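# Stand the coat stand upright inside the yellow tape

## Task

Set the coat stand upright so that each of its four feet rests within the area bounded by the yellow tape, with no foot touching the tape. The stand must not topple or finish leaning, or the task fails. It must stay in place without the robot's help: release it and back the robot away at the end.

## Robot and tools

ROBOT. A Hello Robot Stretch 3 with a single arm. It has a two-wheel differential base (0.33 m long, 0.34 m wide) that cannot drive sideways, a lift carriage on a vertical mast, and a telescoping arm pointing out of the robot's right side, ending in a wrist (yaw, pitch, roll) and a two-finger gripper. To move the gripper forward or back, drive the base. Turning in place pivots about the point between the drive wheels, 0.05 m behind the front edge. With the arm retracted and the wrist folded, the robot sweeps a 0.28 m radius circle when turning; an unfolded level gripper reaches past that. A loose object may occasionally get a brief push from outside.

FRAMES. Base frame: origin on the floor between the drive wheels, x forward, y left, z up. hand_pose is reported in it, at the point where closed fingertips meet. Odometry frame = base frame at the scene start; heading is positive to the left, range -3.142 to 3.142.

execute_actions(actions): a list run in order; an empty list just returns the current state and images. Each action is an object with:
- steps: integer 1 to 450 control steps at 30 per second (default 1). {"steps": n} alone just waits.
- robot: one command object, a list (queue) of up to 8 commands run one after another, or {"stop": true}, which brakes everything and clears the queue. A queue entry may also be {"pause_s": s} with s up to 15 seconds.
- until (needs steps): ends the action early once all listed conditions hold.
A command can contain:
- base: exactly one key. translate_m is a relative drive distance in metres, forward positive, |value| at most 1. rotate_rad is a relative turn in radians, counter-clockwise (left) positive, |value| at most 3.2. Both are offsets measured from where the base is when that command begins.
- joints: absolute targets, by name, in metres or radians; unnamed joints keep their current goals. lift_m 0 to 1.1 (arm height); arm_m 0 to 0.52 (extension); wrist_yaw_rad -1.345 to 4.42 (0 along the arm, positive swings toward the front, 3.0 folds over the base); wrist_pitch_rad -1.57 to 0.451 (0 level, negative tips fingers down); wrist_roll_rad -2.911 to 2.911 (0 fingers side by side, level); gripper_m -0.089 to 0.179 (larger is wider; actual fingertip gap is about 0.007 m smaller near closed, 0.025 m smaller wide open, zero below 0.007); head_pan_rad -3.953 to 1.73 (0 forward, positive left, -1.57 looks along the arm); head_tilt_rad -1.53 to 0.419 (negative down).
- contact_limits: {"arm_m": effort percent 1 to 100}; the arm halts with contact_stop once its motor effort reaches that level (negative when retracting). Lower is gentler; too low stops at once. Values above the maximum are clipped.
Base and joint motions in one command start together and keep running across later actions. A new command takes over immediately and discards the rest of any older queue. An out-of-range or malformed value rejects the whole call, leaving current motion untouched.
until: {"robot": {"status": "ended"}} waits until nothing is moving and no queue runs. Other fields (x, y, heading, translate_m, rotate_rad, each joint reading, its _goal, its _status, base_status, refusals, queue, queue_left) take [op, value] with op among =, !=, <, <=, >, >=, or a status word. Compare readings with inequalities, not "=". {"any": {"status": "ended"}} fires when the first motion or queue ends.

zoom_image(camera, region): camera is head_camera, nav_camera or wrist_camera; region [x0, y0, x1, y1] in that camera's pixels, origin top-left, no larger than 504 by 504. Returns an enlarged view of its latest image. head_camera is 896x504, nav_camera 672x504 fisheye, wrist_camera 644x364; head pan/tilt moves both head cameras.

finished_scene(scene): integer scene number; ends it permanently and reports success. Only call once everything has stopped, the stand is released and the robot is clear.

RESULTS. Each result is a snapshot plus one image per camera. base_status shows progress like (translate_m +0.12 of +0.30). joint_goals, joint_status, measured_speeds, refusals, queue (idle/running/done/dropped/stopped) and queue_left are listed. Status words: moving, done (within tolerance), off_target (stopped short, may still push), contact_stop (lift or arm hit something and went slack), time_out, stopped, not_commanded, torque_fault (a wrist servo shut off for 10 s; joint limp, commands refused). Lines starting refused:, dropped: or replaced: explain problems, counting actions and commands from 0. robot.on_its_own appears when the robot altered a goal, a joint is slack or off, a motor strains at rest, or base_tilt has changed by 3 degrees or more. motor_effort is percent, with peak in brackets; readings are biased and noisy. lidar_m: 12 distances in 30-degree sectors, first straight ahead, counting counter-clockwise, at 0.17 m height. wrist_depth_mm and head_depth_mm are 7x7 median depth grids.

SPEED. Full base speed (0.30 m/s, 1.9 rad/s) needs lift_m below 0.30, arm_m below 0.03 and wrist_yaw_rad above 2.54; otherwise 0.10 m/s and 0.63 rad/s.

GRIPPER. Close to a value below the object's width to grip; open at least 0.02 above the contact value to release. Readings and "done" do not prove a grasp. Squeezing too hard triggers a stall guard that weakens the grip.

CAUTIONS. Fold or unfold the wrist only with lift_m 0.32 to 0.95, wrist_pitch_rad -0.4 and roll near 0; afterward lift may go down to 0.25. With yaw below -0.4 keep pitch at -0.5 or lower. Pushing on a rigid object with the gripper higher than about 0.45 m can tip the robot, more so with raised contact limits or repeated pushes. Do not drive while holding or pressing something fixed; backing into furniture tips easily. If tilted, reverse the last move in small steps, free the gripper, and lower lift to about 0.2. Avoid drops, slams, hard pushes and letting the stand fall.

Each tool is called after "Request:" as name(argument=value, ...) on one line, values as JSON.

## Session

Request:
execute_actions(actions=[])

Scene clock: 0.00 s.
robot.base_odometry: x=+0.000 y=+0.000 heading=+0.000 (m, m, rad; robot's odometry frame)
robot.turned_by_wheels: +0.000 (rad since the last result)
robot.turned_by_imu: +0.000 (rad since the last result)
robot.base_tilt: forward=+0.1 right=-1.8 (deg)
robot.lidar_m: 1.15 2.66 1.94 1.60 1.89 1.20 1.49 1.20 1.86 1.87 1.92 2.37
robot.head_depth_mm: 1783 2636 3469 3450 3407 3372 2387 / 1776 2624 3407 3456 2702 2728 2363 / 1813 2340 3401 3331 2690 2643 2275 / 1803 2348 3348 3342 2640 2607 2371 / 1817 2331 3286 3249 2604 2592 2358 / 1804 2510 3254 3230 2568 2545 2326 / 1804 2517 3268 3249 2545 2517 2341
robot.base_status: not_commanded
robot.joint_positions: lift_m=+0.508 arm_m=+0.002 wrist_yaw_rad=+3.085 wrist_pitch_rad=-0.592 wrist_roll_rad=-0.018 gripper_m=+0.037 head_pan_rad=-0.012 head_tilt_rad=-0.018
robot.joint_goals: lift_m=+0.508 arm_m=+0.002 wrist_yaw_rad=+3.085 wrist_pitch_rad=-0.592 wrist_roll_rad=-0.018 gripper_m=+0.037 head_pan_rad=-0.012 head_tilt_rad=-0.018
robot.joint_status: lift_m=not_commanded arm_m=not_commanded wrist_yaw_rad=not_commanded wrist_pitch_rad=not_commanded wrist_roll_rad=not_commanded gripper_m=not_commanded head_pan_rad=not_commanded head_tilt_rad=not_commanded
robot.measured_speeds: translate_m=+0.000 rotate_rad=+0.000 lift_m=+0.000 arm_m=+0.000 wrist_yaw_rad=+0.000 wrist_pitch_rad=+0.000 wrist_roll_rad=+0.000 head_pan_rad=+0.000 head_tilt_rad=+0.000
robot: refusals=0 queue=idle queue_left=0
robot.motor_effort: left_wheel=+0 right_wheel=+0 lift_m=+43 arm_m=+0 wrist_yaw_rad=+0 wrist_pitch_rad=+6 wrist_roll_rad=+0 gripper_m=+0 head_pan_rad=+0 head_tilt_rad=+3 (%)
robot.hand_pose: x=-0.0100 y=+0.0521 z=+0.4837 quat_wxyz=(+0.224, +0.675, +0.189, +0.677) (m; robot's base frame)
robot.wrist_depth_mm: - - - - - - - / - - - - - - - / - - - - - - - / 923 922 903 918 927 903 899 / 821 795 799 789 823 785 794 / 703 702 728 693 - 684 688 / 626 633 - - 614 607 607
pictures: head_camera (sideways: a quarter turn clockwise sets it upright), nav_camera (sideways: a quarter turn counterclockwise sets it upright), wrist_camera
Images, in order (width x height): head_camera 896x504, nav_camera 672x504, wrist_camera 644x364.

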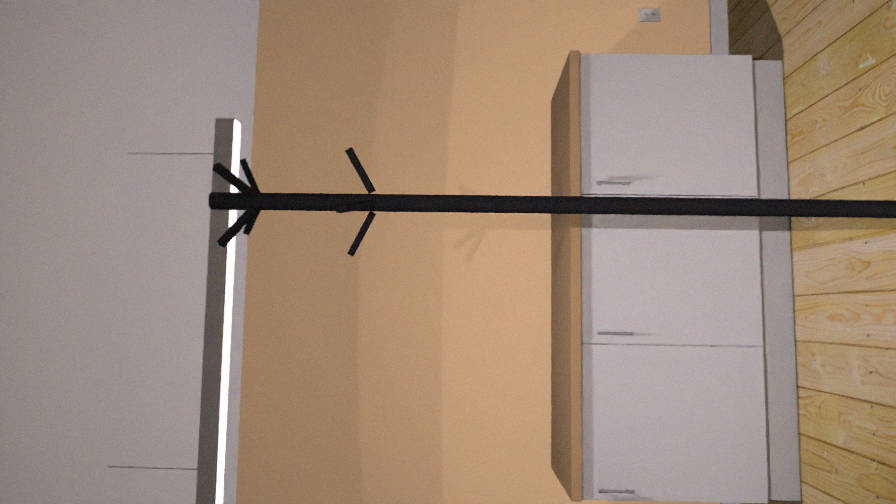

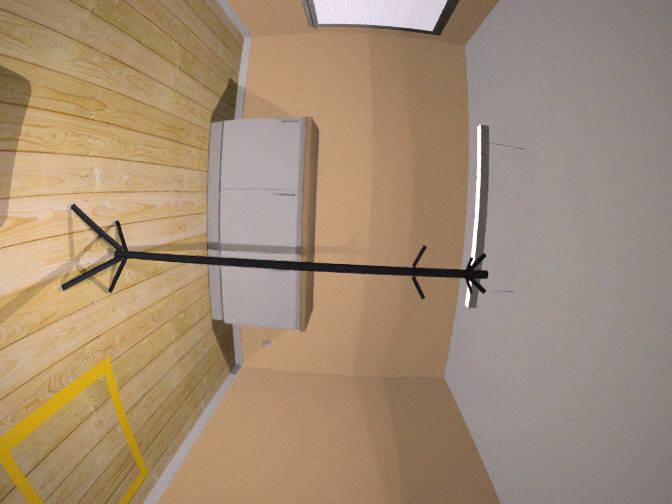

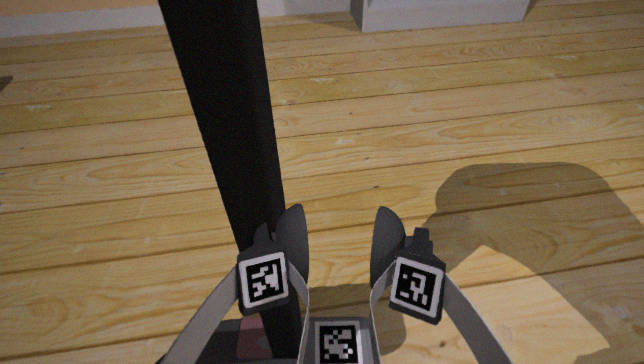

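Request:
execute_actions(actions=[{"robot":{"joints":{"head_pan_rad":-0.45,"head_tilt_rad":-0.7,"wrist_pitch_rad":-0.4}},"steps":90,"until":{"robot":{"status":"ended"}}}])

Scene clock: 5.63 s.
robot.base_odometry: x=+0.000 y=+0.000 heading=+0.000 (m, m, rad; robot's odometry frame)
robot.turned_by_wheels: +0.000 (rad since the last result)
robot.turned_by_imu: +0.000 (rad since the last result)
robot.base_tilt: forward=+0.1 right=-1.9 (deg)
robot.lidar_m: 1.15 2.67 1.94 1.60 1.88 1.20 1.49 1.20 1.86 1.87 1.92 2.37
robot.head_depth_mm: 2175 2354 2519 2158 1714 1413 1202 / 2465 2682 2824 2147 1701 1411 1202 / 2805 3108 2957 2165 1721 1418 1211 / 3216 3554 2982 2186 1715 1418 1210 / 3123 3401 2955 2208 1726 1421 1205 / 2873 2629 2832 2196 1649 1429 1209 / 2748 2473 2659 2140 1680 1430 1215
robot.base_status: not_commanded
robot.joint_positions: lift_m=+0.508 arm_m=+0.002 wrist_yaw_rad=+3.085 wrist_pitch_rad=-0.423 wrist_roll_rad=-0.018 gripper_m=+0.037 head_pan_rad=-0.443 head_tilt_rad=-0.691
robot.joint_goals: lift_m=+0.508 arm_m=+0.002 wrist_yaw_rad=+3.085 wrist_pitch_rad=-0.400 wrist_roll_rad=-0.018 gripper_m=+0.037 head_pan_rad=-0.450 head_tilt_rad=-0.700
robot.joint_status: lift_m=not_commanded arm_m=not_commanded wrist_yaw_rad=not_commanded wrist_pitch_rad=done wrist_roll_rad=not_commanded gripper_m=not_commanded head_pan_rad=done head_tilt_rad=done
robot.measured_speeds: translate_m=+0.000 rotate_rad=+0.000 lift_m=+0.000 arm_m=+0.000 wrist_yaw_rad=+0.000 wrist_pitch_rad=+0.000 wrist_roll_rad=+0.000 head_pan_rad=+0.000 head_tilt_rad=+0.000
robot: refusals=0 queue=done queue_left=0
robot.motor_effort: left_wheel=+0(1) right_wheel=+0(0) lift_m=+43(44) arm_m=+0(1) wrist_yaw_rad=+0(0) wrist_pitch_rad=+11(12) wrist_roll_rad=+0(0) gripper_m=+0(0) head_pan_rad=-3(28) head_tilt_rad=-5(40) (%)
robot.hand_pose: x=-0.0087 y=+0.0766 z=+0.5195 quat_wxyz=(+0.167, +0.689, +0.131, +0.693) (m; robot's base frame)
robot.wrist_depth_mm: - - - - - - - / - - - - - - - / - - - - - - - / - - - - - - - / 980 962 967 948 977 939 943 / 812 808 827 809 - 795 802 / 709 696 688 704 687 687 677
pictures: head_camera (sideways: a quarter turn clockwise sets it upright), nav_camera (sideways: a quarter turn counterclockwise sets it upright), wrist_camera
camera_calibration (this result's frames):
head_camera: T_world_to_cam=[[-0.562696, 0.237923, -0.791686, 1.05239], [0.373256, 0.92763, 0.0134831, -0.0202372], [0.737599, -0.287915, -0.61078, 0.747828], [0, 0, 0, 1]] pos_world=[0.0481327, -0.0163045, 1.29019]
nav_camera: T_world_to_cam=[[0.620105, -0.267461, 0.737519, -0.925274], [-0.431716, -0.901286, 0.0361344, 0.0056558], [0.655051, -0.340806, -0.674359, 0.830524], [0, 0, 0, 1]] pos_world=[0.0321725, 0.04067, 1.24227]
wrist_camera: T_world_to_cam=[[0.999833, 0.00833078, 0.0162826, 0.0075482], [0.0180703, -0.587504, -0.809019, 0.495036], [0.00282634, 0.809178, -0.587556, 0.404883], [0, 0, 0, 1]] pos_world=[-0.0176368, -0.03685, 0.638263]
Images, in order (width x height): head_camera 896x504, nav_camera 672x504, wrist_camera 644x364.

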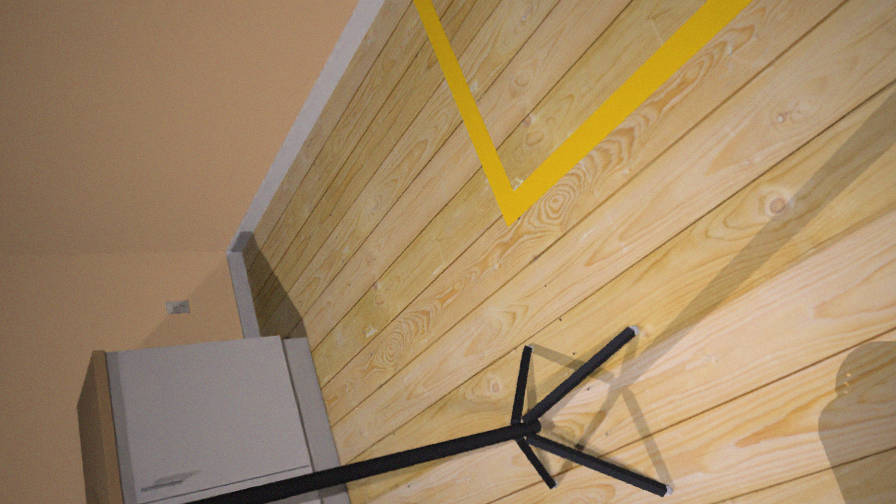

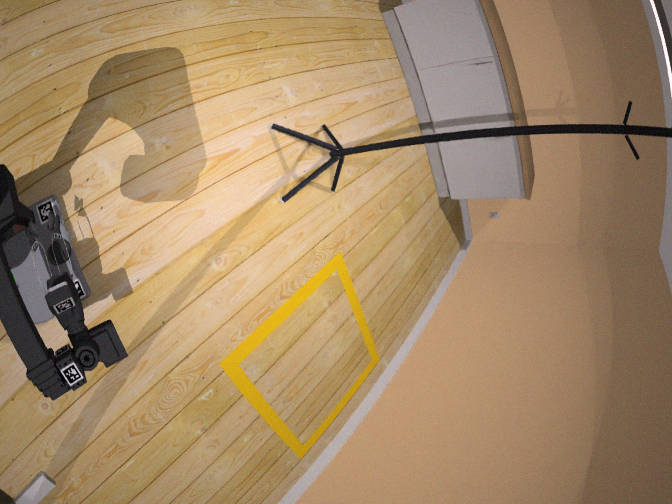

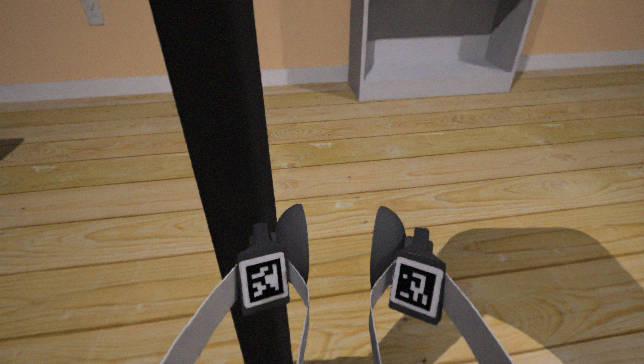

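Request:
execute_actions(actions=[{"robot":[{"joints":{"lift_m":0.28},"base":{"rotate_rad":-0.70}},{"base":{"translate_m":0.68}},{"base":{"rotate_rad":2.8},"joints":{"head_pan_rad":-1.57}},{"joints":{"lift_m":0.5}},{"joints":{"lift_m":0.7,"wrist_yaw_rad":0,"wrist_pitch_rad":0,"gripper_m":0.17,"arm_m":0.15}}],"steps":450,"until":{"robot":{"status":"ended"}}},{"steps":200,"until":{"robot":{"status":"ended"}}}])

Scene clock: 40.33 s.
robot.base_odometry: x=+0.520 y=-0.438 heading=+2.100 (m, m, rad; robot's odometry frame)
robot.turned_by_wheels: +2.100 (rad since the last result)
robot.turned_by_imu: +2.072 (rad since the last result)
robot.base_tilt: forward=+0.1 right=-1.9 (deg)
robot.lidar_m: 2.40 1.86 1.49 1.95 1.49 1.40 1.41 1.74 2.20 0.71 2.59 2.05
robot.head_depth_mm: 2309 2012 2253 2154 1698 1493 - / 2431 2115 2352 2165 1718 - 1147 / 2268 2107 2439 2111 1712 - 1177 / 2646 2320 2560 2177 1698 1384 1212 / 2831 3263 3029 2196 1719 1400 1217 / 3009 3346 3004 2179 1737 1428 1211 / 2972 3185 3026 2215 1732 1416 1217
robot.base_status: done (rotate_rad +2.7998 of +2.8000)
robot.joint_positions: lift_m=+0.699 arm_m=+0.150 wrist_yaw_rad=+0.004 wrist_pitch_rad=-0.024 wrist_roll_rad=-0.018 gripper_m=+0.170 head_pan_rad=-1.563 head_tilt_rad=-0.692
robot.joint_goals: lift_m=+0.700 arm_m=+0.150 wrist_yaw_rad=+0.000 wrist_pitch_rad=+0.000 wrist_roll_rad=-0.018 gripper_m=+0.170 head_pan_rad=-1.570 head_tilt_rad=-0.700
robot.joint_status: lift_m=done arm_m=done wrist_yaw_rad=done wrist_pitch_rad=done wrist_roll_rad=not_commanded gripper_m=done head_pan_rad=done head_tilt_rad=done
robot.measured_speeds: translate_m=+0.000 rotate_rad=+0.000 lift_m=+0.000 arm_m=+0.000 wrist_yaw_rad=+0.000 wrist_pitch_rad=+0.000 wrist_roll_rad=+0.000 head_pan_rad=+0.000 head_tilt_rad=+0.000
robot: refusals=0 queue=done queue_left=0
robot.motor_effort: left_wheel=-4(12) right_wheel=+4(16) lift_m=+63(65) arm_m=+5(4) wrist_yaw_rad=-3(4) wrist_pitch_rad=+12(12) wrist_roll_rad=+0(0) gripper_m=+0(84) head_pan_rad=-3(42) head_tilt_rad=-3(5) (%)
robot.hand_pose: x=-0.0205 y=-0.5503 z=+0.8079 quat_wxyz=(+0.714, +0.010, -0.700, -0.007) (m; robot's base frame)
robot.wrist_depth_mm: - - - - - - - / - - - - - - - / - - - - - - - / - - - - - - - / - - - - - - - / - - - - - - - / - - - - - - -
pictures: head_camera (sideways: a quarter turn clockwise sets it upright), nav_camera (sideways: a quarter turn counterclockwise sets it upright), wrist_camera
camera_calibration (this result's frames):
head_camera: T_world_to_cam=[[-0.0307818, 0.611101, -0.790954, 1.04819], [0.997607, 0.0677952, 0.0135552, -0.0241395], [0.0619065, -0.788644, -0.611726, 0.753179], [0, 0, 0, 1]] pos_world=[0.00972034, -0.0449245, 1.29014]
nav_camera: T_world_to_cam=[[0.0291815, -0.675578, 0.73671, -0.920615], [-0.99934, -0.00375703, 0.0361391, 0.00911228], [-0.0216469, -0.737279, -0.675242, 0.835801], [0, 0, 0, 1]] pos_world=[0.0540637, -0.00569518, 1.24226]
wrist_camera: T_world_to_cam=[[-0.997576, -0.0568683, 0.0400915, -0.0762193], [-0.0519328, 0.225077, -0.972956, 0.938465], [0.0463067, -0.97268, -0.227484, -0.18887], [0, 0, 0, 1]] pos_world=[-0.0185515, -0.399271, 0.873176]
Images, in order (width x height): head_camera 896x504, nav_camera 672x504, wrist_camera 644x364.

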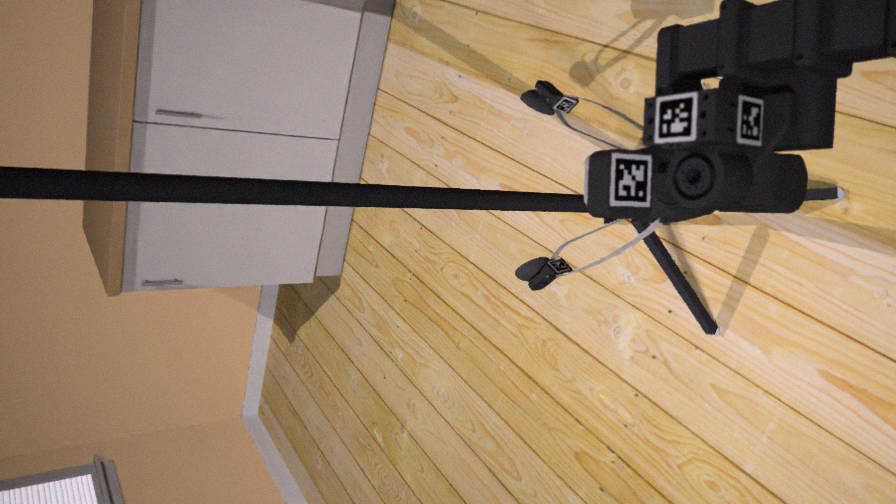

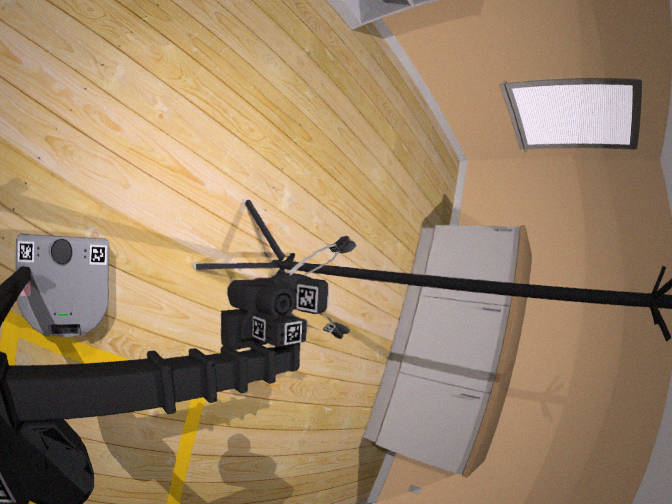

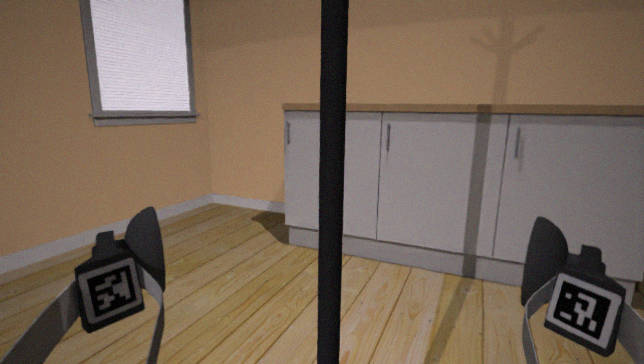

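Request:
execute_actions(actions=[{"robot":[{"joints":{"arm_m":0.405}},{"joints":{"gripper_m":-0.05}},{"joints":{"lift_m":0.75}}],"steps":450,"until":{"robot":{"status":"ended"}}}])

Scene clock: 51.53 s.
robot.base_odometry: x=+0.520 y=-0.438 heading=+2.100 (m, m, rad; robot's odometry frame)
robot.turned_by_wheels: +0.000 (rad since the last result)
robot.turned_by_imu: +0.000 (rad since the last result)
robot.base_tilt: forward=+0.2 right=-2.0 (deg)
robot.lidar_m: 2.39 1.86 1.49 1.96 1.49 1.39 1.41 1.74 2.20 0.70 2.60 2.05
robot.head_depth_mm: 2309 2031 2270 2249 1816 - 1176 / 2402 2102 2352 - 1714 1407 1205 / 2085 2115 2386 - 1608 1379 1183 / 2620 2298 2599 2176 1710 1383 1214 / 2831 3206 3006 2172 1728 1386 1211 / 2961 3371 2998 2209 1729 1426 1212 / 2962 3177 3007 2204 1733 1438 1212
robot.base_status: done (rotate_rad +2.8000 of +2.8000)
robot.joint_positions: lift_m=+0.749 arm_m=+0.405 wrist_yaw_rad=+0.012 wrist_pitch_rad=-0.081 wrist_roll_rad=-0.018 gripper_m=-0.049 head_pan_rad=-1.563 head_tilt_rad=-0.692
robot.joint_goals: lift_m=+0.750 arm_m=+0.405 wrist_yaw_rad=+0.000 wrist_pitch_rad=+0.000 wrist_roll_rad=-0.018 gripper_m=-0.050 head_pan_rad=-1.570 head_tilt_rad=-0.700
robot.joint_status: lift_m=done arm_m=done wrist_yaw_rad=done wrist_pitch_rad=done wrist_roll_rad=not_commanded gripper_m=done head_pan_rad=done head_tilt_rad=done
robot.measured_speeds: translate_m=+0.000 rotate_rad=+0.000 lift_m=+0.000 arm_m=+0.000 wrist_yaw_rad=+0.000 wrist_pitch_rad=+0.000 wrist_roll_rad=+0.000 head_pan_rad=+0.000 head_tilt_rad=+0.000
robot: refusals=0 queue=done queue_left=0
robot.on_its_own: wrist_pitch_rad is at rest, and its effort (+38) is outside its rest range (-20 to +32)
robot.motor_effort: left_wheel=-1(3) right_wheel=-1(8) lift_m=+67(74) arm_m=+4(5) wrist_yaw_rad=-10(14) wrist_pitch_rad=+38(66) wrist_roll_rad=+0(0) gripper_m=-17(98) head_pan_rad=-3(4) head_tilt_rad=-4(3) (%)
robot.hand_pose: x=-0.0183 y=-0.8031 z=+0.8431 quat_wxyz=(+0.713, +0.034, -0.700, -0.024) (m; robot's base frame)
robot.wrist_depth_mm: - - - 161 - - - / - - - 167 - - - / - - - 175 - - - / - - - 182 - - - / - - - - - - - / - - - - - - - / - - - 216 - - -
pictures: head_camera (sideways: a quarter turn clockwise sets it upright), nav_camera (sideways: a quarter turn counterclockwise sets it upright), wrist_camera
camera_calibration (this result's frames):
head_camera: T_world_to_cam=[[-0.0307802, 0.611101, -0.790954, 1.04819], [0.997607, 0.0677926, 0.0135552, -0.0241395], [0.0619044, -0.788644, -0.611725, 0.753179], [0, 0, 0, 1]] pos_world=[0.00972022, -0.0449245, 1.29014]
nav_camera: T_world_to_cam=[[0.0291797, -0.675578, 0.73671, -0.920615], [-0.99934, -0.00375441, 0.0361391, 0.00911228], [-0.0216489, -0.737279, -0.675242, 0.835801], [0, 0, 0, 1]] pos_world=[0.0540637, -0.00569531, 1.24226]
wrist_camera: T_world_to_cam=[[-0.997003, -0.067974, 0.0369442, -0.0960177], [-0.0546246, 0.280335, -0.958347, 1.06173], [0.0547859, -0.957492, -0.283208, -0.367548], [0, 0, 0, 1]] pos_world=[-0.0175971, -0.656091, 0.916955]
Images, in order (width x height): head_camera 896x504, nav_camera 672x504, wrist_camera 644x364.

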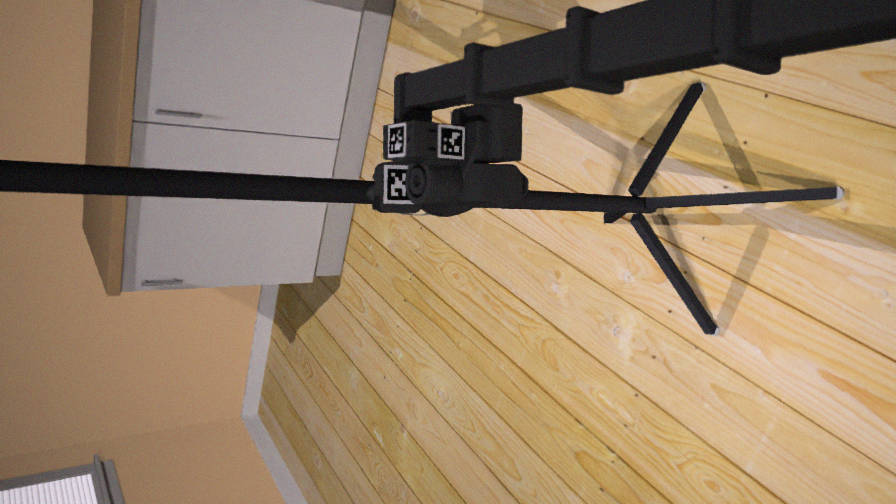

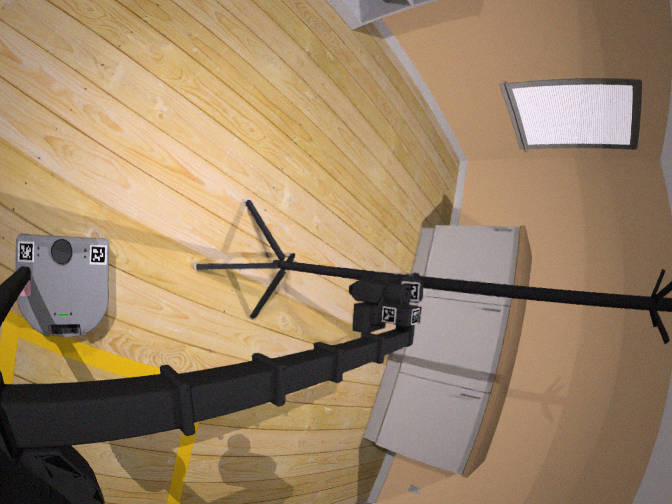

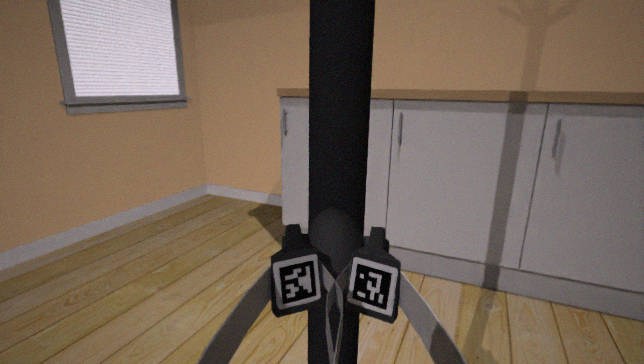

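Request:
execute_actions(actions=[{"robot":[{"joints":{"gripper_m":0.12}},{"joints":{"arm_m":0.44,"lift_m":0.23}},{"joints":{"gripper_m":-0.06}},{"base":{"rotate_rad":-0.3}}],"steps":450,"until":{"robot":{"status":"ended"}}}])

Scene clock: 68.10 s.
robot.base_odometry: x=+0.520 y=-0.438 heading=+1.802 (m, m, rad; robot's odometry frame)
robot.turned_by_wheels: -0.298 (rad since the last result)
robot.turned_by_imu: -0.285 (rad since the last result)
robot.base_tilt: forward=+0.0 right=-1.8 (deg)
robot.lidar_m: 2.05 2.53 1.86 1.49 1.80 1.42 1.39 1.49 2.19 0.73 2.33 2.16
robot.head_depth_mm: 2273 2046 2294 2147 1711 1404 1204 / 2309 2068 2318 2183 1722 1423 1201 / 2375 2070 2366 2152 1717 1350 1203 / 2279 2062 2295 2019 1676 1388 1208 / 2420 2182 2445 2185 1718 1382 1217 / 2461 2191 2480 2190 1731 1414 1208 / 2544 2224 2649 2215 1729 1429 1213
robot.base_status: off_target (rotate_rad -0.2983 of -0.3000)
robot.joint_positions: lift_m=+0.231 arm_m=+0.440 wrist_yaw_rad=+0.175 wrist_pitch_rad=-0.008 wrist_roll_rad=-0.012 gripper_m=-0.053 head_pan_rad=-1.563 head_tilt_rad=-0.692
robot.joint_goals: lift_m=+0.230 arm_m=+0.440 wrist_yaw_rad=+0.108 wrist_pitch_rad=+0.000 wrist_roll_rad=-0.012 gripper_m=-0.054 head_pan_rad=-1.570 head_tilt_rad=-0.700
robot.joint_status: lift_m=done arm_m=done wrist_yaw_rad=done wrist_pitch_rad=done wrist_roll_rad=not_commanded gripper_m=done head_pan_rad=done head_tilt_rad=done
robot.measured_speeds: translate_m=+0.000 rotate_rad=+0.000 lift_m=+0.000 arm_m=+0.000 wrist_yaw_rad=+0.000 wrist_pitch_rad=+0.000 wrist_roll_rad=+0.000 head_pan_rad=+0.000 head_tilt_rad=+0.000
robot: refusals=0 queue=done queue_left=0
robot.on_its_own: wrist_yaw_rad is held at +0.108, not at your +0.000, by its stall guard, which is still easing; gripper_m is held at -0.054, not at your -0.060, by its stall guard, which is still easing; left_wheel is at rest, and its effort (+32) is outside its rest range (-18 to +18); right_wheel is at rest, and its effort (-57) is outside its rest range (-18 to +18)
robot.motor_effort: left_wheel=+32(54) right_wheel=-57(91) lift_m=+21(67) arm_m=+3(12) wrist_yaw_rad=-52(81) wrist_pitch_rad=+4(38) wrist_roll_rad=-3(15) gripper_m=-29(100) head_pan_rad=-3(3) head_tilt_rad=-4(4) (%)
robot.hand_pose: x=+0.0232 y=-0.8369 z=+0.3433 quat_wxyz=(+0.709, +0.065, -0.700, +0.059) (m; robot's base frame)
robot.wrist_depth_mm: - - - 155 - - - / - - - 159 - - - / - - - 164 - - - / - - - 169 - - - / - - - - - - - / 851 854 899 177 905 878 887 / 659 631 641 185 651 645 646
pictures: head_camera (sideways: a quarter turn clockwise sets it upright), nav_camera (sideways: a quarter turn counterclockwise sets it upright), wrist_camera
camera_calibration (this result's frames):
head_camera: T_world_to_cam=[[-0.0307812, 0.611188, -0.790887, 1.0481], [0.997607, 0.0677915, 0.0135618, -0.0241481], [0.0619043, -0.788577, -0.611812, 0.753292], [0, 0, 0, 1]] pos_world=[0.00972023, -0.0449232, 1.29013]
nav_camera: T_world_to_cam=[[0.0291807, -0.67566, 0.736636, -0.920518], [-0.99934, -0.00375887, 0.0361395, 0.00911172], [-0.0216491, -0.737204, -0.675323, 0.835906], [0, 0, 0, 1]] pos_world=[0.0540636, -0.00568871, 1.24226]
wrist_camera: T_world_to_cam=[[-0.973526, -0.225919, 0.0347661, -0.170443], [-0.080959, 0.198559, -0.976739, 0.532985], [0.213761, -0.953695, -0.211593, -0.568835], [0, 0, 0, 1]] pos_world=[-0.00118589, -0.686831, 0.406152]
Images, in order (width x height): head_camera 896x504, nav_camera 672x504, wrist_camera 644x364.

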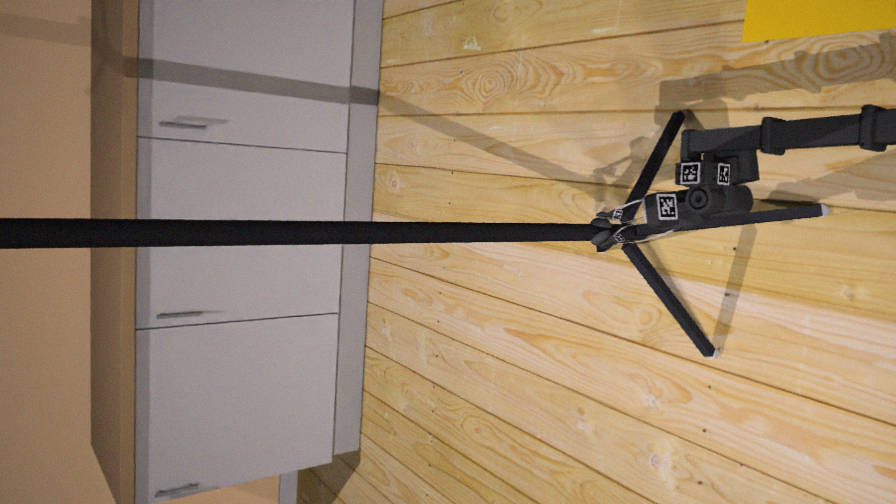

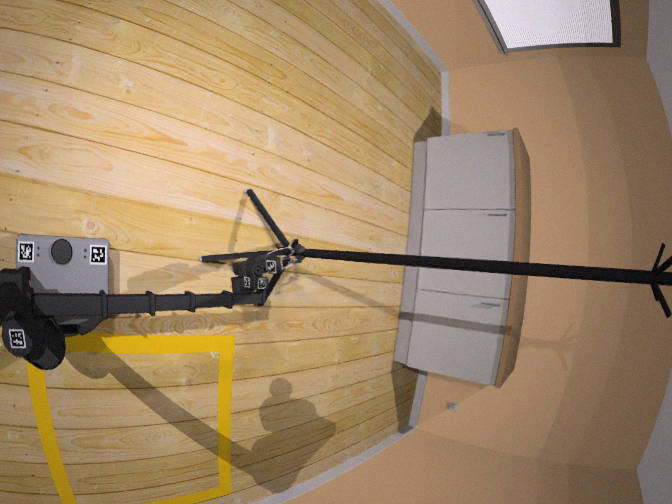

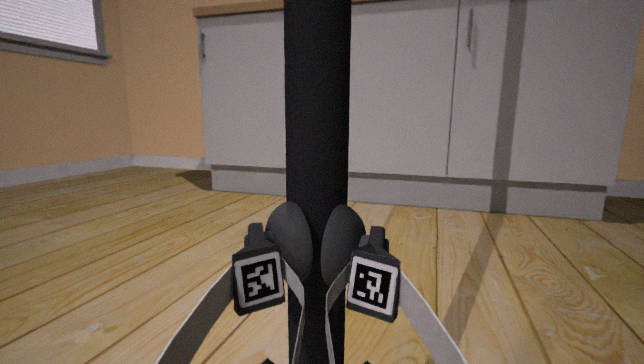

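Works. Let the wrist trail to reduce load.

Request:
execute_actions(actions=[{"robot":{"base":{"rotate_rad":-1.5},"joints":{"wrist_yaw_rad":0.7}},"steps":450,"until":{"robot":{"status":"ended"}}},{"robot":{"joints":{"gripper_m":0.12}},"steps":40}])

Scene clock: 76.90 s.
robot.base_odometry: x=+0.520 y=-0.438 heading=+0.301 (m, m, rad; robot's odometry frame)
robot.turned_by_wheels: -1.501 (rad since the last result)
robot.turned_by_imu: -1.480 (rad since the last result)
robot.base_tilt: forward=+0.0 right=-1.8 (deg)
robot.lidar_m: 0.73 2.41 2.16 2.06 1.86 1.89 1.49 1.70 1.40 1.39 1.53 2.22
robot.head_depth_mm: 1131 1246 1403 1603 1699 1419 1197 / 1156 1290 1439 1634 1701 1421 1192 / 1175 1312 1480 1694 1724 1482 1206 / 1207 1349 1521 1747 1715 1380 1204 / 1231 1385 1581 1822 1728 1419 1205 / 1262 1420 1615 1887 1733 1431 1212 / 1293 1459 1662 1938 1745 1435 1215
robot.base_status: done (rotate_rad -1.4999 of -1.5000)
robot.joint_positions: lift_m=+0.231 arm_m=+0.440 wrist_yaw_rad=+0.697 wrist_pitch_rad=-0.016 wrist_roll_rad=-0.012 gripper_m=+0.075 head_pan_rad=-1.563 head_tilt_rad=-0.692
robot.joint_goals: lift_m=+0.230 arm_m=+0.440 wrist_yaw_rad=+0.700 wrist_pitch_rad=+0.000 wrist_roll_rad=-0.012 gripper_m=+0.120 head_pan_rad=-1.570 head_tilt_rad=-0.700
robot.joint_status: lift_m=done arm_m=done wrist_yaw_rad=done wrist_pitch_rad=done wrist_roll_rad=not_commanded gripper_m=moving head_pan_rad=done head_tilt_rad=done
robot.measured_speeds: translate_m=+0.000 rotate_rad=+0.000 lift_m=+0.000 arm_m=+0.000 wrist_yaw_rad=+0.000 wrist_pitch_rad=+0.000 wrist_roll_rad=+0.000 head_pan_rad=+0.000 head_tilt_rad=+0.000
robot: refusals=0 queue=running queue_left=0
robot.motor_effort: left_wheel=+2(33) right_wheel=-3(57) lift_m=+22(23) arm_m=+0(3) wrist_yaw_rad=+2(52) wrist_pitch_rad=+8(8) wrist_roll_rad=-3(2) gripper_m=+79(80) head_pan_rad=-3(3) head_tilt_rad=-4(4) (%)
robot.hand_pose: x=+0.1427 y=-0.7812 z=+0.3412 quat_wxyz=(+0.671, +0.245, -0.658, +0.237) (m; robot's base frame)
robot.wrist_depth_mm: - - - - 911 696 581 / - - - - 916 716 604 / - - - - 953 733 605 / - - - - 950 740 625 / - - - - - 768 635 / 822 828 - 843 846 739 629 / 631 640 645 640 628 635 616
pictures: head_camera (sideways: a quarter turn clockwise sets it upright), nav_camera (sideways: a quarter turn counterclockwise sets it upright), wrist_camera
camera_calibration (this result's frames):
head_camera: T_world_to_cam=[[-0.0307796, 0.611191, -0.790884, 1.0481], [0.997608, 0.0677889, 0.013562, -0.0241484], [0.0619022, -0.788575, -0.611815, 0.753296], [0, 0, 0, 1]] pos_world=[0.00972011, -0.0449232, 1.29013]
nav_camera: T_world_to_cam=[[0.0291789, -0.675662, 0.736634, -0.920515], [-0.99934, -0.00375638, 0.0361395, 0.0091117], [-0.0216511, -0.737202, -0.675326, 0.83591], [0, 0, 0, 1]] pos_world=[0.0540636, -0.00568863, 1.24226]
wrist_camera: T_world_to_cam=[[-0.731464, -0.680994, 0.0347402, -0.431453], [-0.174453, 0.137644, -0.974998, 0.49472], [0.659186, -0.719237, -0.219483, -0.419411], [0, 0, 0, 1]] pos_world=[0.0471829, -0.663567, 0.405286]
Images, in order (width x height): head_camera 896x504, nav_camera 672x504, wrist_camera 644x364.

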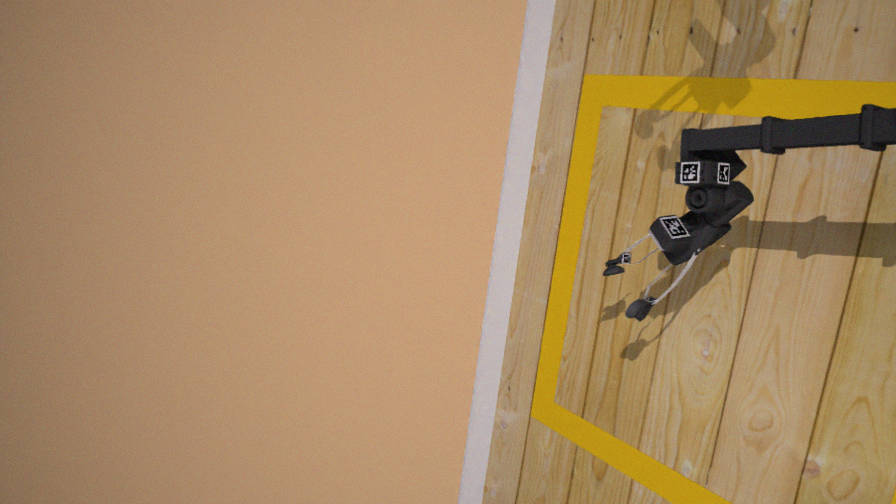

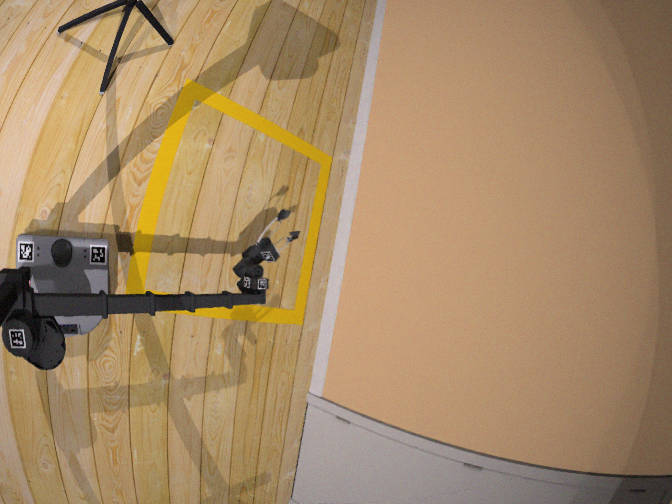

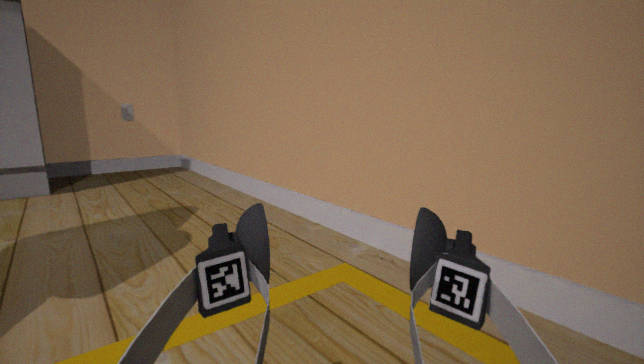

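Request:
execute_actions(actions=[{"robot":[{"base":{"rotate_rad":1.53},"joints":{"wrist_yaw_rad":0,"arm_m":0.25,"gripper_m":0.17}},{"joints":{"arm_m":0.52}},{"joints":{"gripper_m":-0.05}},{"joints":{"arm_m":0.38}}],"steps":450,"until":{"robot":{"status":"ended"}}}])

Scene clock: 92.83 s.
robot.base_odometry: x=+0.520 y=-0.438 heading=+1.831 (m, m, rad; robot's odometry frame)
robot.turned_by_wheels: +1.530 (rad since the last result)
robot.turned_by_imu: +1.510 (rad since the last result)
robot.base_tilt: forward=+0.1 right=-1.7 (deg)
robot.lidar_m: 2.05 2.48 1.85 1.49 1.75 1.41 1.39 1.50 2.23 0.59 2.37 2.17
robot.head_depth_mm: 2276 2035 2271 2167 1696 1399 1199 / 2340 2053 2321 2170 1727 1418 1203 / 1982 2023 2286 2009 1619 1451 1157 / 2402 2122 2413 2186 1724 1383 1211 / 2435 2173 2482 2171 1730 1426 1201 / 2490 2220 2526 2203 1723 1424 1214 / 2559 2347 2825 2212 1735 1427 1211
robot.base_status: done (rotate_rad +1.5300 of +1.5300)
robot.joint_positions: lift_m=+0.231 arm_m=+0.381 wrist_yaw_rad=+0.072 wrist_pitch_rad=-0.017 wrist_roll_rad=-0.015 gripper_m=-0.038 head_pan_rad=-1.563 head_tilt_rad=-0.692
robot.joint_goals: lift_m=+0.230 arm_m=+0.380 wrist_yaw_rad=+0.071 wrist_pitch_rad=+0.000 wrist_roll_rad=-0.015 gripper_m=-0.040 head_pan_rad=-1.570 head_tilt_rad=-0.700
robot.joint_status: lift_m=done arm_m=done wrist_yaw_rad=done wrist_pitch_rad=done wrist_roll_rad=not_commanded gripper_m=done head_pan_rad=done head_tilt_rad=done
robot.measured_speeds: translate_m=+0.000 rotate_rad=+0.000 lift_m=+0.000 arm_m=+0.000 wrist_yaw_rad=+0.000 wrist_pitch_rad=+0.000 wrist_roll_rad=+0.000 head_pan_rad=+0.000 head_tilt_rad=+0.000
robot: refusals=0 queue=done queue_left=0
robot.on_its_own: wrist_yaw_rad is held at +0.071, not at your +0.000, by its stall guard, which is not easing now; gripper_m is held at -0.040, not at your -0.050, by its stall guard, which is still easing
robot.motor_effort: left_wheel=-2(32) right_wheel=+1(61) lift_m=+24(23) arm_m=-11(14) wrist_yaw_rad=-1(48) wrist_pitch_rad=+8(8) wrist_roll_rad=-2(3) gripper_m=-29(100) head_pan_rad=-3(3) head_tilt_rad=-4(4) (%)
robot.hand_pose: x=-0.0030 y=-0.7809 z=+0.3409 quat_wxyz=(+0.712, +0.032, -0.701, +0.020) (m; robot's base frame)
robot.wrist_depth_mm: - - - 72 - - - / - - - 74 - - - / - - - 76 - - - / - - - 79 - - - / - - - 81 87 - - / 830 822 830 84 86 847 838 / 627 634 633 87 615 656 642
pictures: head_camera (sideways: a quarter turn clockwise sets it upright), nav_camera (sideways: a quarter turn counterclockwise sets it upright), wrist_camera
camera_calibration (this result's frames):
head_camera: T_world_to_cam=[[-0.03078, 0.611211, -0.790869, 1.04808], [0.997607, 0.0677889, 0.0135636, -0.0241504], [0.0619023, -0.788559, -0.611835, 0.753322], [0, 0, 0, 1]] pos_world=[0.00972012, -0.0449229, 1.29013]
nav_camera: T_world_to_cam=[[0.0291793, -0.675681, 0.736617, -0.920492], [-0.99934, -0.00375764, 0.0361396, 0.00911158], [-0.0216509, -0.737185, -0.675344, 0.835934], [0, 0, 0, 1]] pos_world=[0.0540636, -0.00568711, 1.24226]
wrist_camera: T_world_to_cam=[[-0.991498, -0.124772, 0.0369224, -0.105047], [-0.0632783, 0.214409, -0.974692, 0.529153], [0.113698, -0.968742, -0.220481, -0.51932], [0, 0, 0, 1]] pos_world=[-0.0116246, -0.629649, 0.405139]
Images, in order (width x height): head_camera 896x504, nav_camera 672x504, wrist_camera 644x364.

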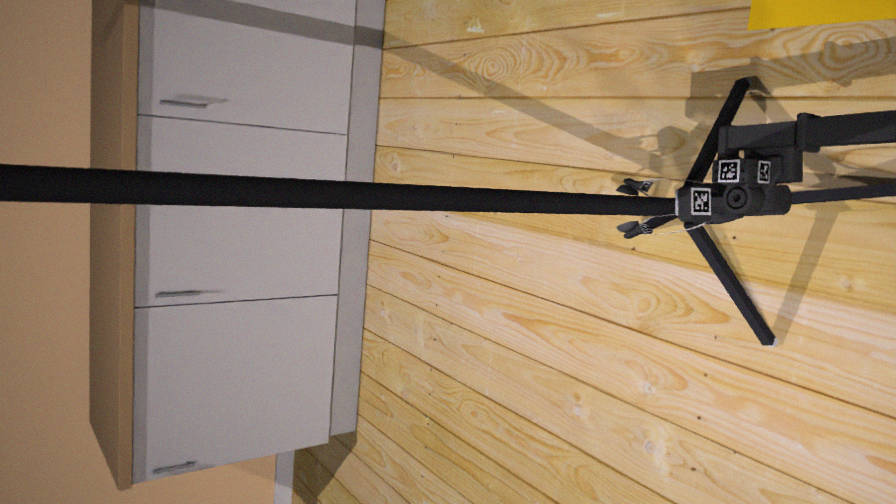

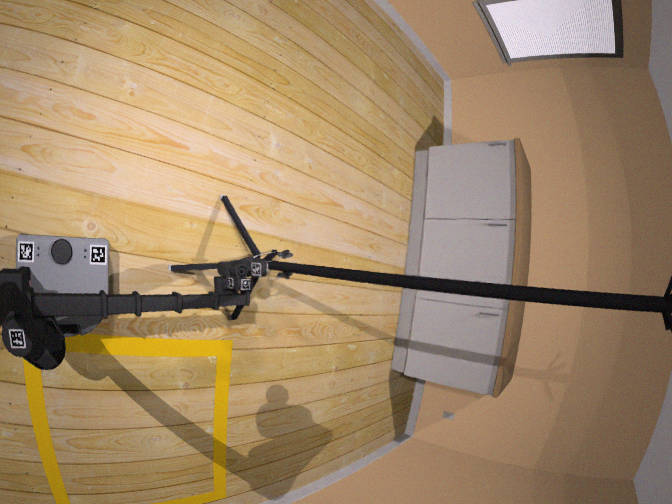

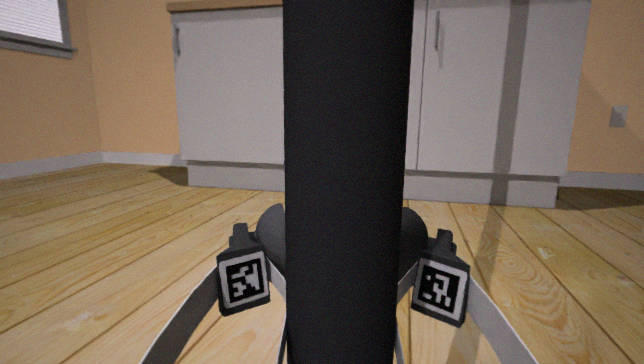

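Request:
execute_actions(actions=[{"robot":[{"base":{"rotate_rad":-1.37},"joints":{"head_tilt_rad":-1.0}},{"joints":{"gripper_m":0.17}},{"joints":{"arm_m":0}}],"steps":450,"until":{"robot":{"status":"ended"}}}])

Scene clock: 105.10 s.
robot.base_odometry: x=+0.520 y=-0.438 heading=+0.462 (m, m, rad; robot's odometry frame)
robot.turned_by_wheels: -1.370 (rad since the last result)
robot.turned_by_imu: -1.315 (rad since the last result)
robot.base_tilt: forward=+0.1 right=-2.0 (deg)
robot.lidar_m: 2.21 2.61 2.06 2.39 2.13 1.49 1.95 1.50 1.39 0.61 1.73 2.20
robot.head_depth_mm: 1230 1429 1690 1581 1382 1228 1096 / 1280 1498 1739 1590 1381 1231 1131 / 1317 1578 1779 1605 1397 1249 - / 1351 1638 1829 1559 1373 1255 1121 / 1476 1768 1883 1598 1411 1245 1111 / 1549 1877 1890 1610 1415 1248 1115 / 1640 2023 1888 1614 1409 1248 1125
robot.base_status: done (rotate_rad -1.3698 of -1.3700)
robot.joint_positions: lift_m=+0.231 arm_m=+0.002 wrist_yaw_rad=+0.215 wrist_pitch_rad=-0.018 wrist_roll_rad=-0.016 gripper_m=+0.170 head_pan_rad=-1.563 head_tilt_rad=-0.988
robot.joint_goals: lift_m=+0.230 arm_m=+0.000 wrist_yaw_rad=+0.213 wrist_pitch_rad=+0.000 wrist_roll_rad=-0.016 gripper_m=+0.170 head_pan_rad=-1.570 head_tilt_rad=-1.000
robot.joint_status: lift_m=done arm_m=done wrist_yaw_rad=done wrist_pitch_rad=done wrist_roll_rad=not_commanded gripper_m=done head_pan_rad=done head_tilt_rad=done
robot.measured_speeds: translate_m=+0.000 rotate_rad=+0.000 lift_m=+0.000 arm_m=+0.000 wrist_yaw_rad=+0.000 wrist_pitch_rad=+0.000 wrist_roll_rad=+0.000 head_pan_rad=+0.000 head_tilt_rad=+0.000
robot: refusals=0 queue=done queue_left=0
robot.on_its_own: wrist_yaw_rad is held at +0.213, not at your +0.000, by its stall guard, which is not easing now
robot.motor_effort: left_wheel=+4(44) right_wheel=-6(78) lift_m=+24(23) arm_m=-5(12) wrist_yaw_rad=-1(61) wrist_pitch_rad=+9(9) wrist_roll_rad=-1(1) gripper_m=+0(83) head_pan_rad=-3(3) head_tilt_rad=-6(29) (%)
robot.hand_pose: x=+0.0332 y=-0.3970 z=+0.3407 quat_wxyz=(+0.710, +0.082, -0.696, +0.070) (m; robot's base frame)
robot.wrist_depth_mm: - - - - - - 909 / - - - - - - 919 / - - - - - - 929 / - - - - - - 972 / - - - - 498 - 977 / 837 790 862 757 800 850 929 / 616 638 641 625 644 629 589
pictures: head_camera (sideways: a quarter turn clockwise sets it upright), nav_camera (sideways: a quarter turn counterclockwise sets it upright), wrist_camera
camera_calibration (this result's frames):
head_camera: T_world_to_cam=[[-0.0322962, 0.815034, -0.578513, 0.771362], [0.997661, 0.0611782, 0.0304948, -0.0461848], [0.0602467, -0.576175, -0.815103, 1.01769], [0, 0, 0, 1]] pos_world=[0.00967649, -0.0394941, 1.27717]
nav_camera: T_world_to_cam=[[0.0305509, -0.86091, 0.50784, -0.622418], [-0.999259, -0.0143982, 0.0357055, 0.0096902], [-0.0234272, -0.508554, -0.860711, 1.07697], [0, 0, 0, 1]] pos_world=[0.0539289, 0.0119939, 1.24271]
wrist_camera: T_world_to_cam=[[-0.963537, -0.264847, 0.0381157, -0.0782318], [-0.0945845, 0.203873, -0.974418, 0.445659], [0.250301, -0.942492, -0.221489, -0.145415], [0, 0, 0, 1]] pos_world=[0.00317061, -0.248629, 0.405032]
Images, in order (width x height): head_camera 896x504, nav_camera 672x504, wrist_camera 644x364.

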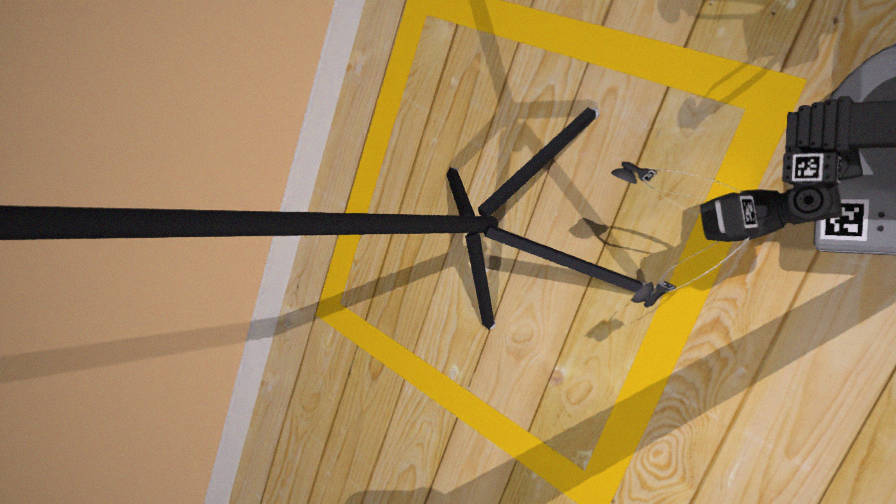

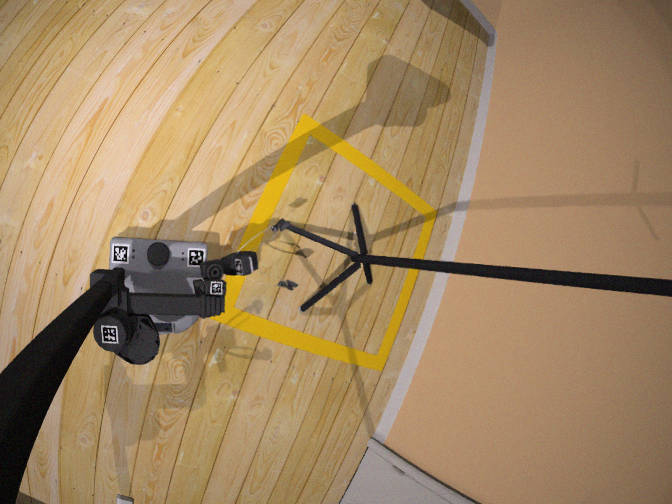

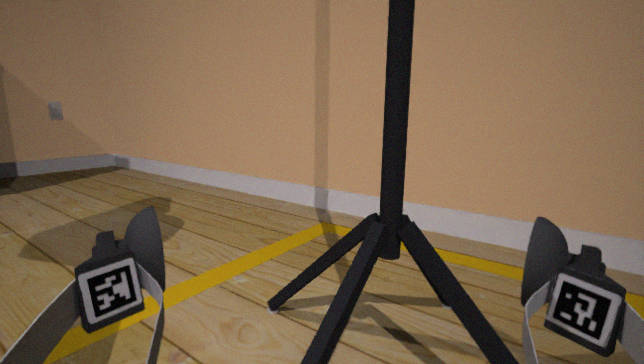

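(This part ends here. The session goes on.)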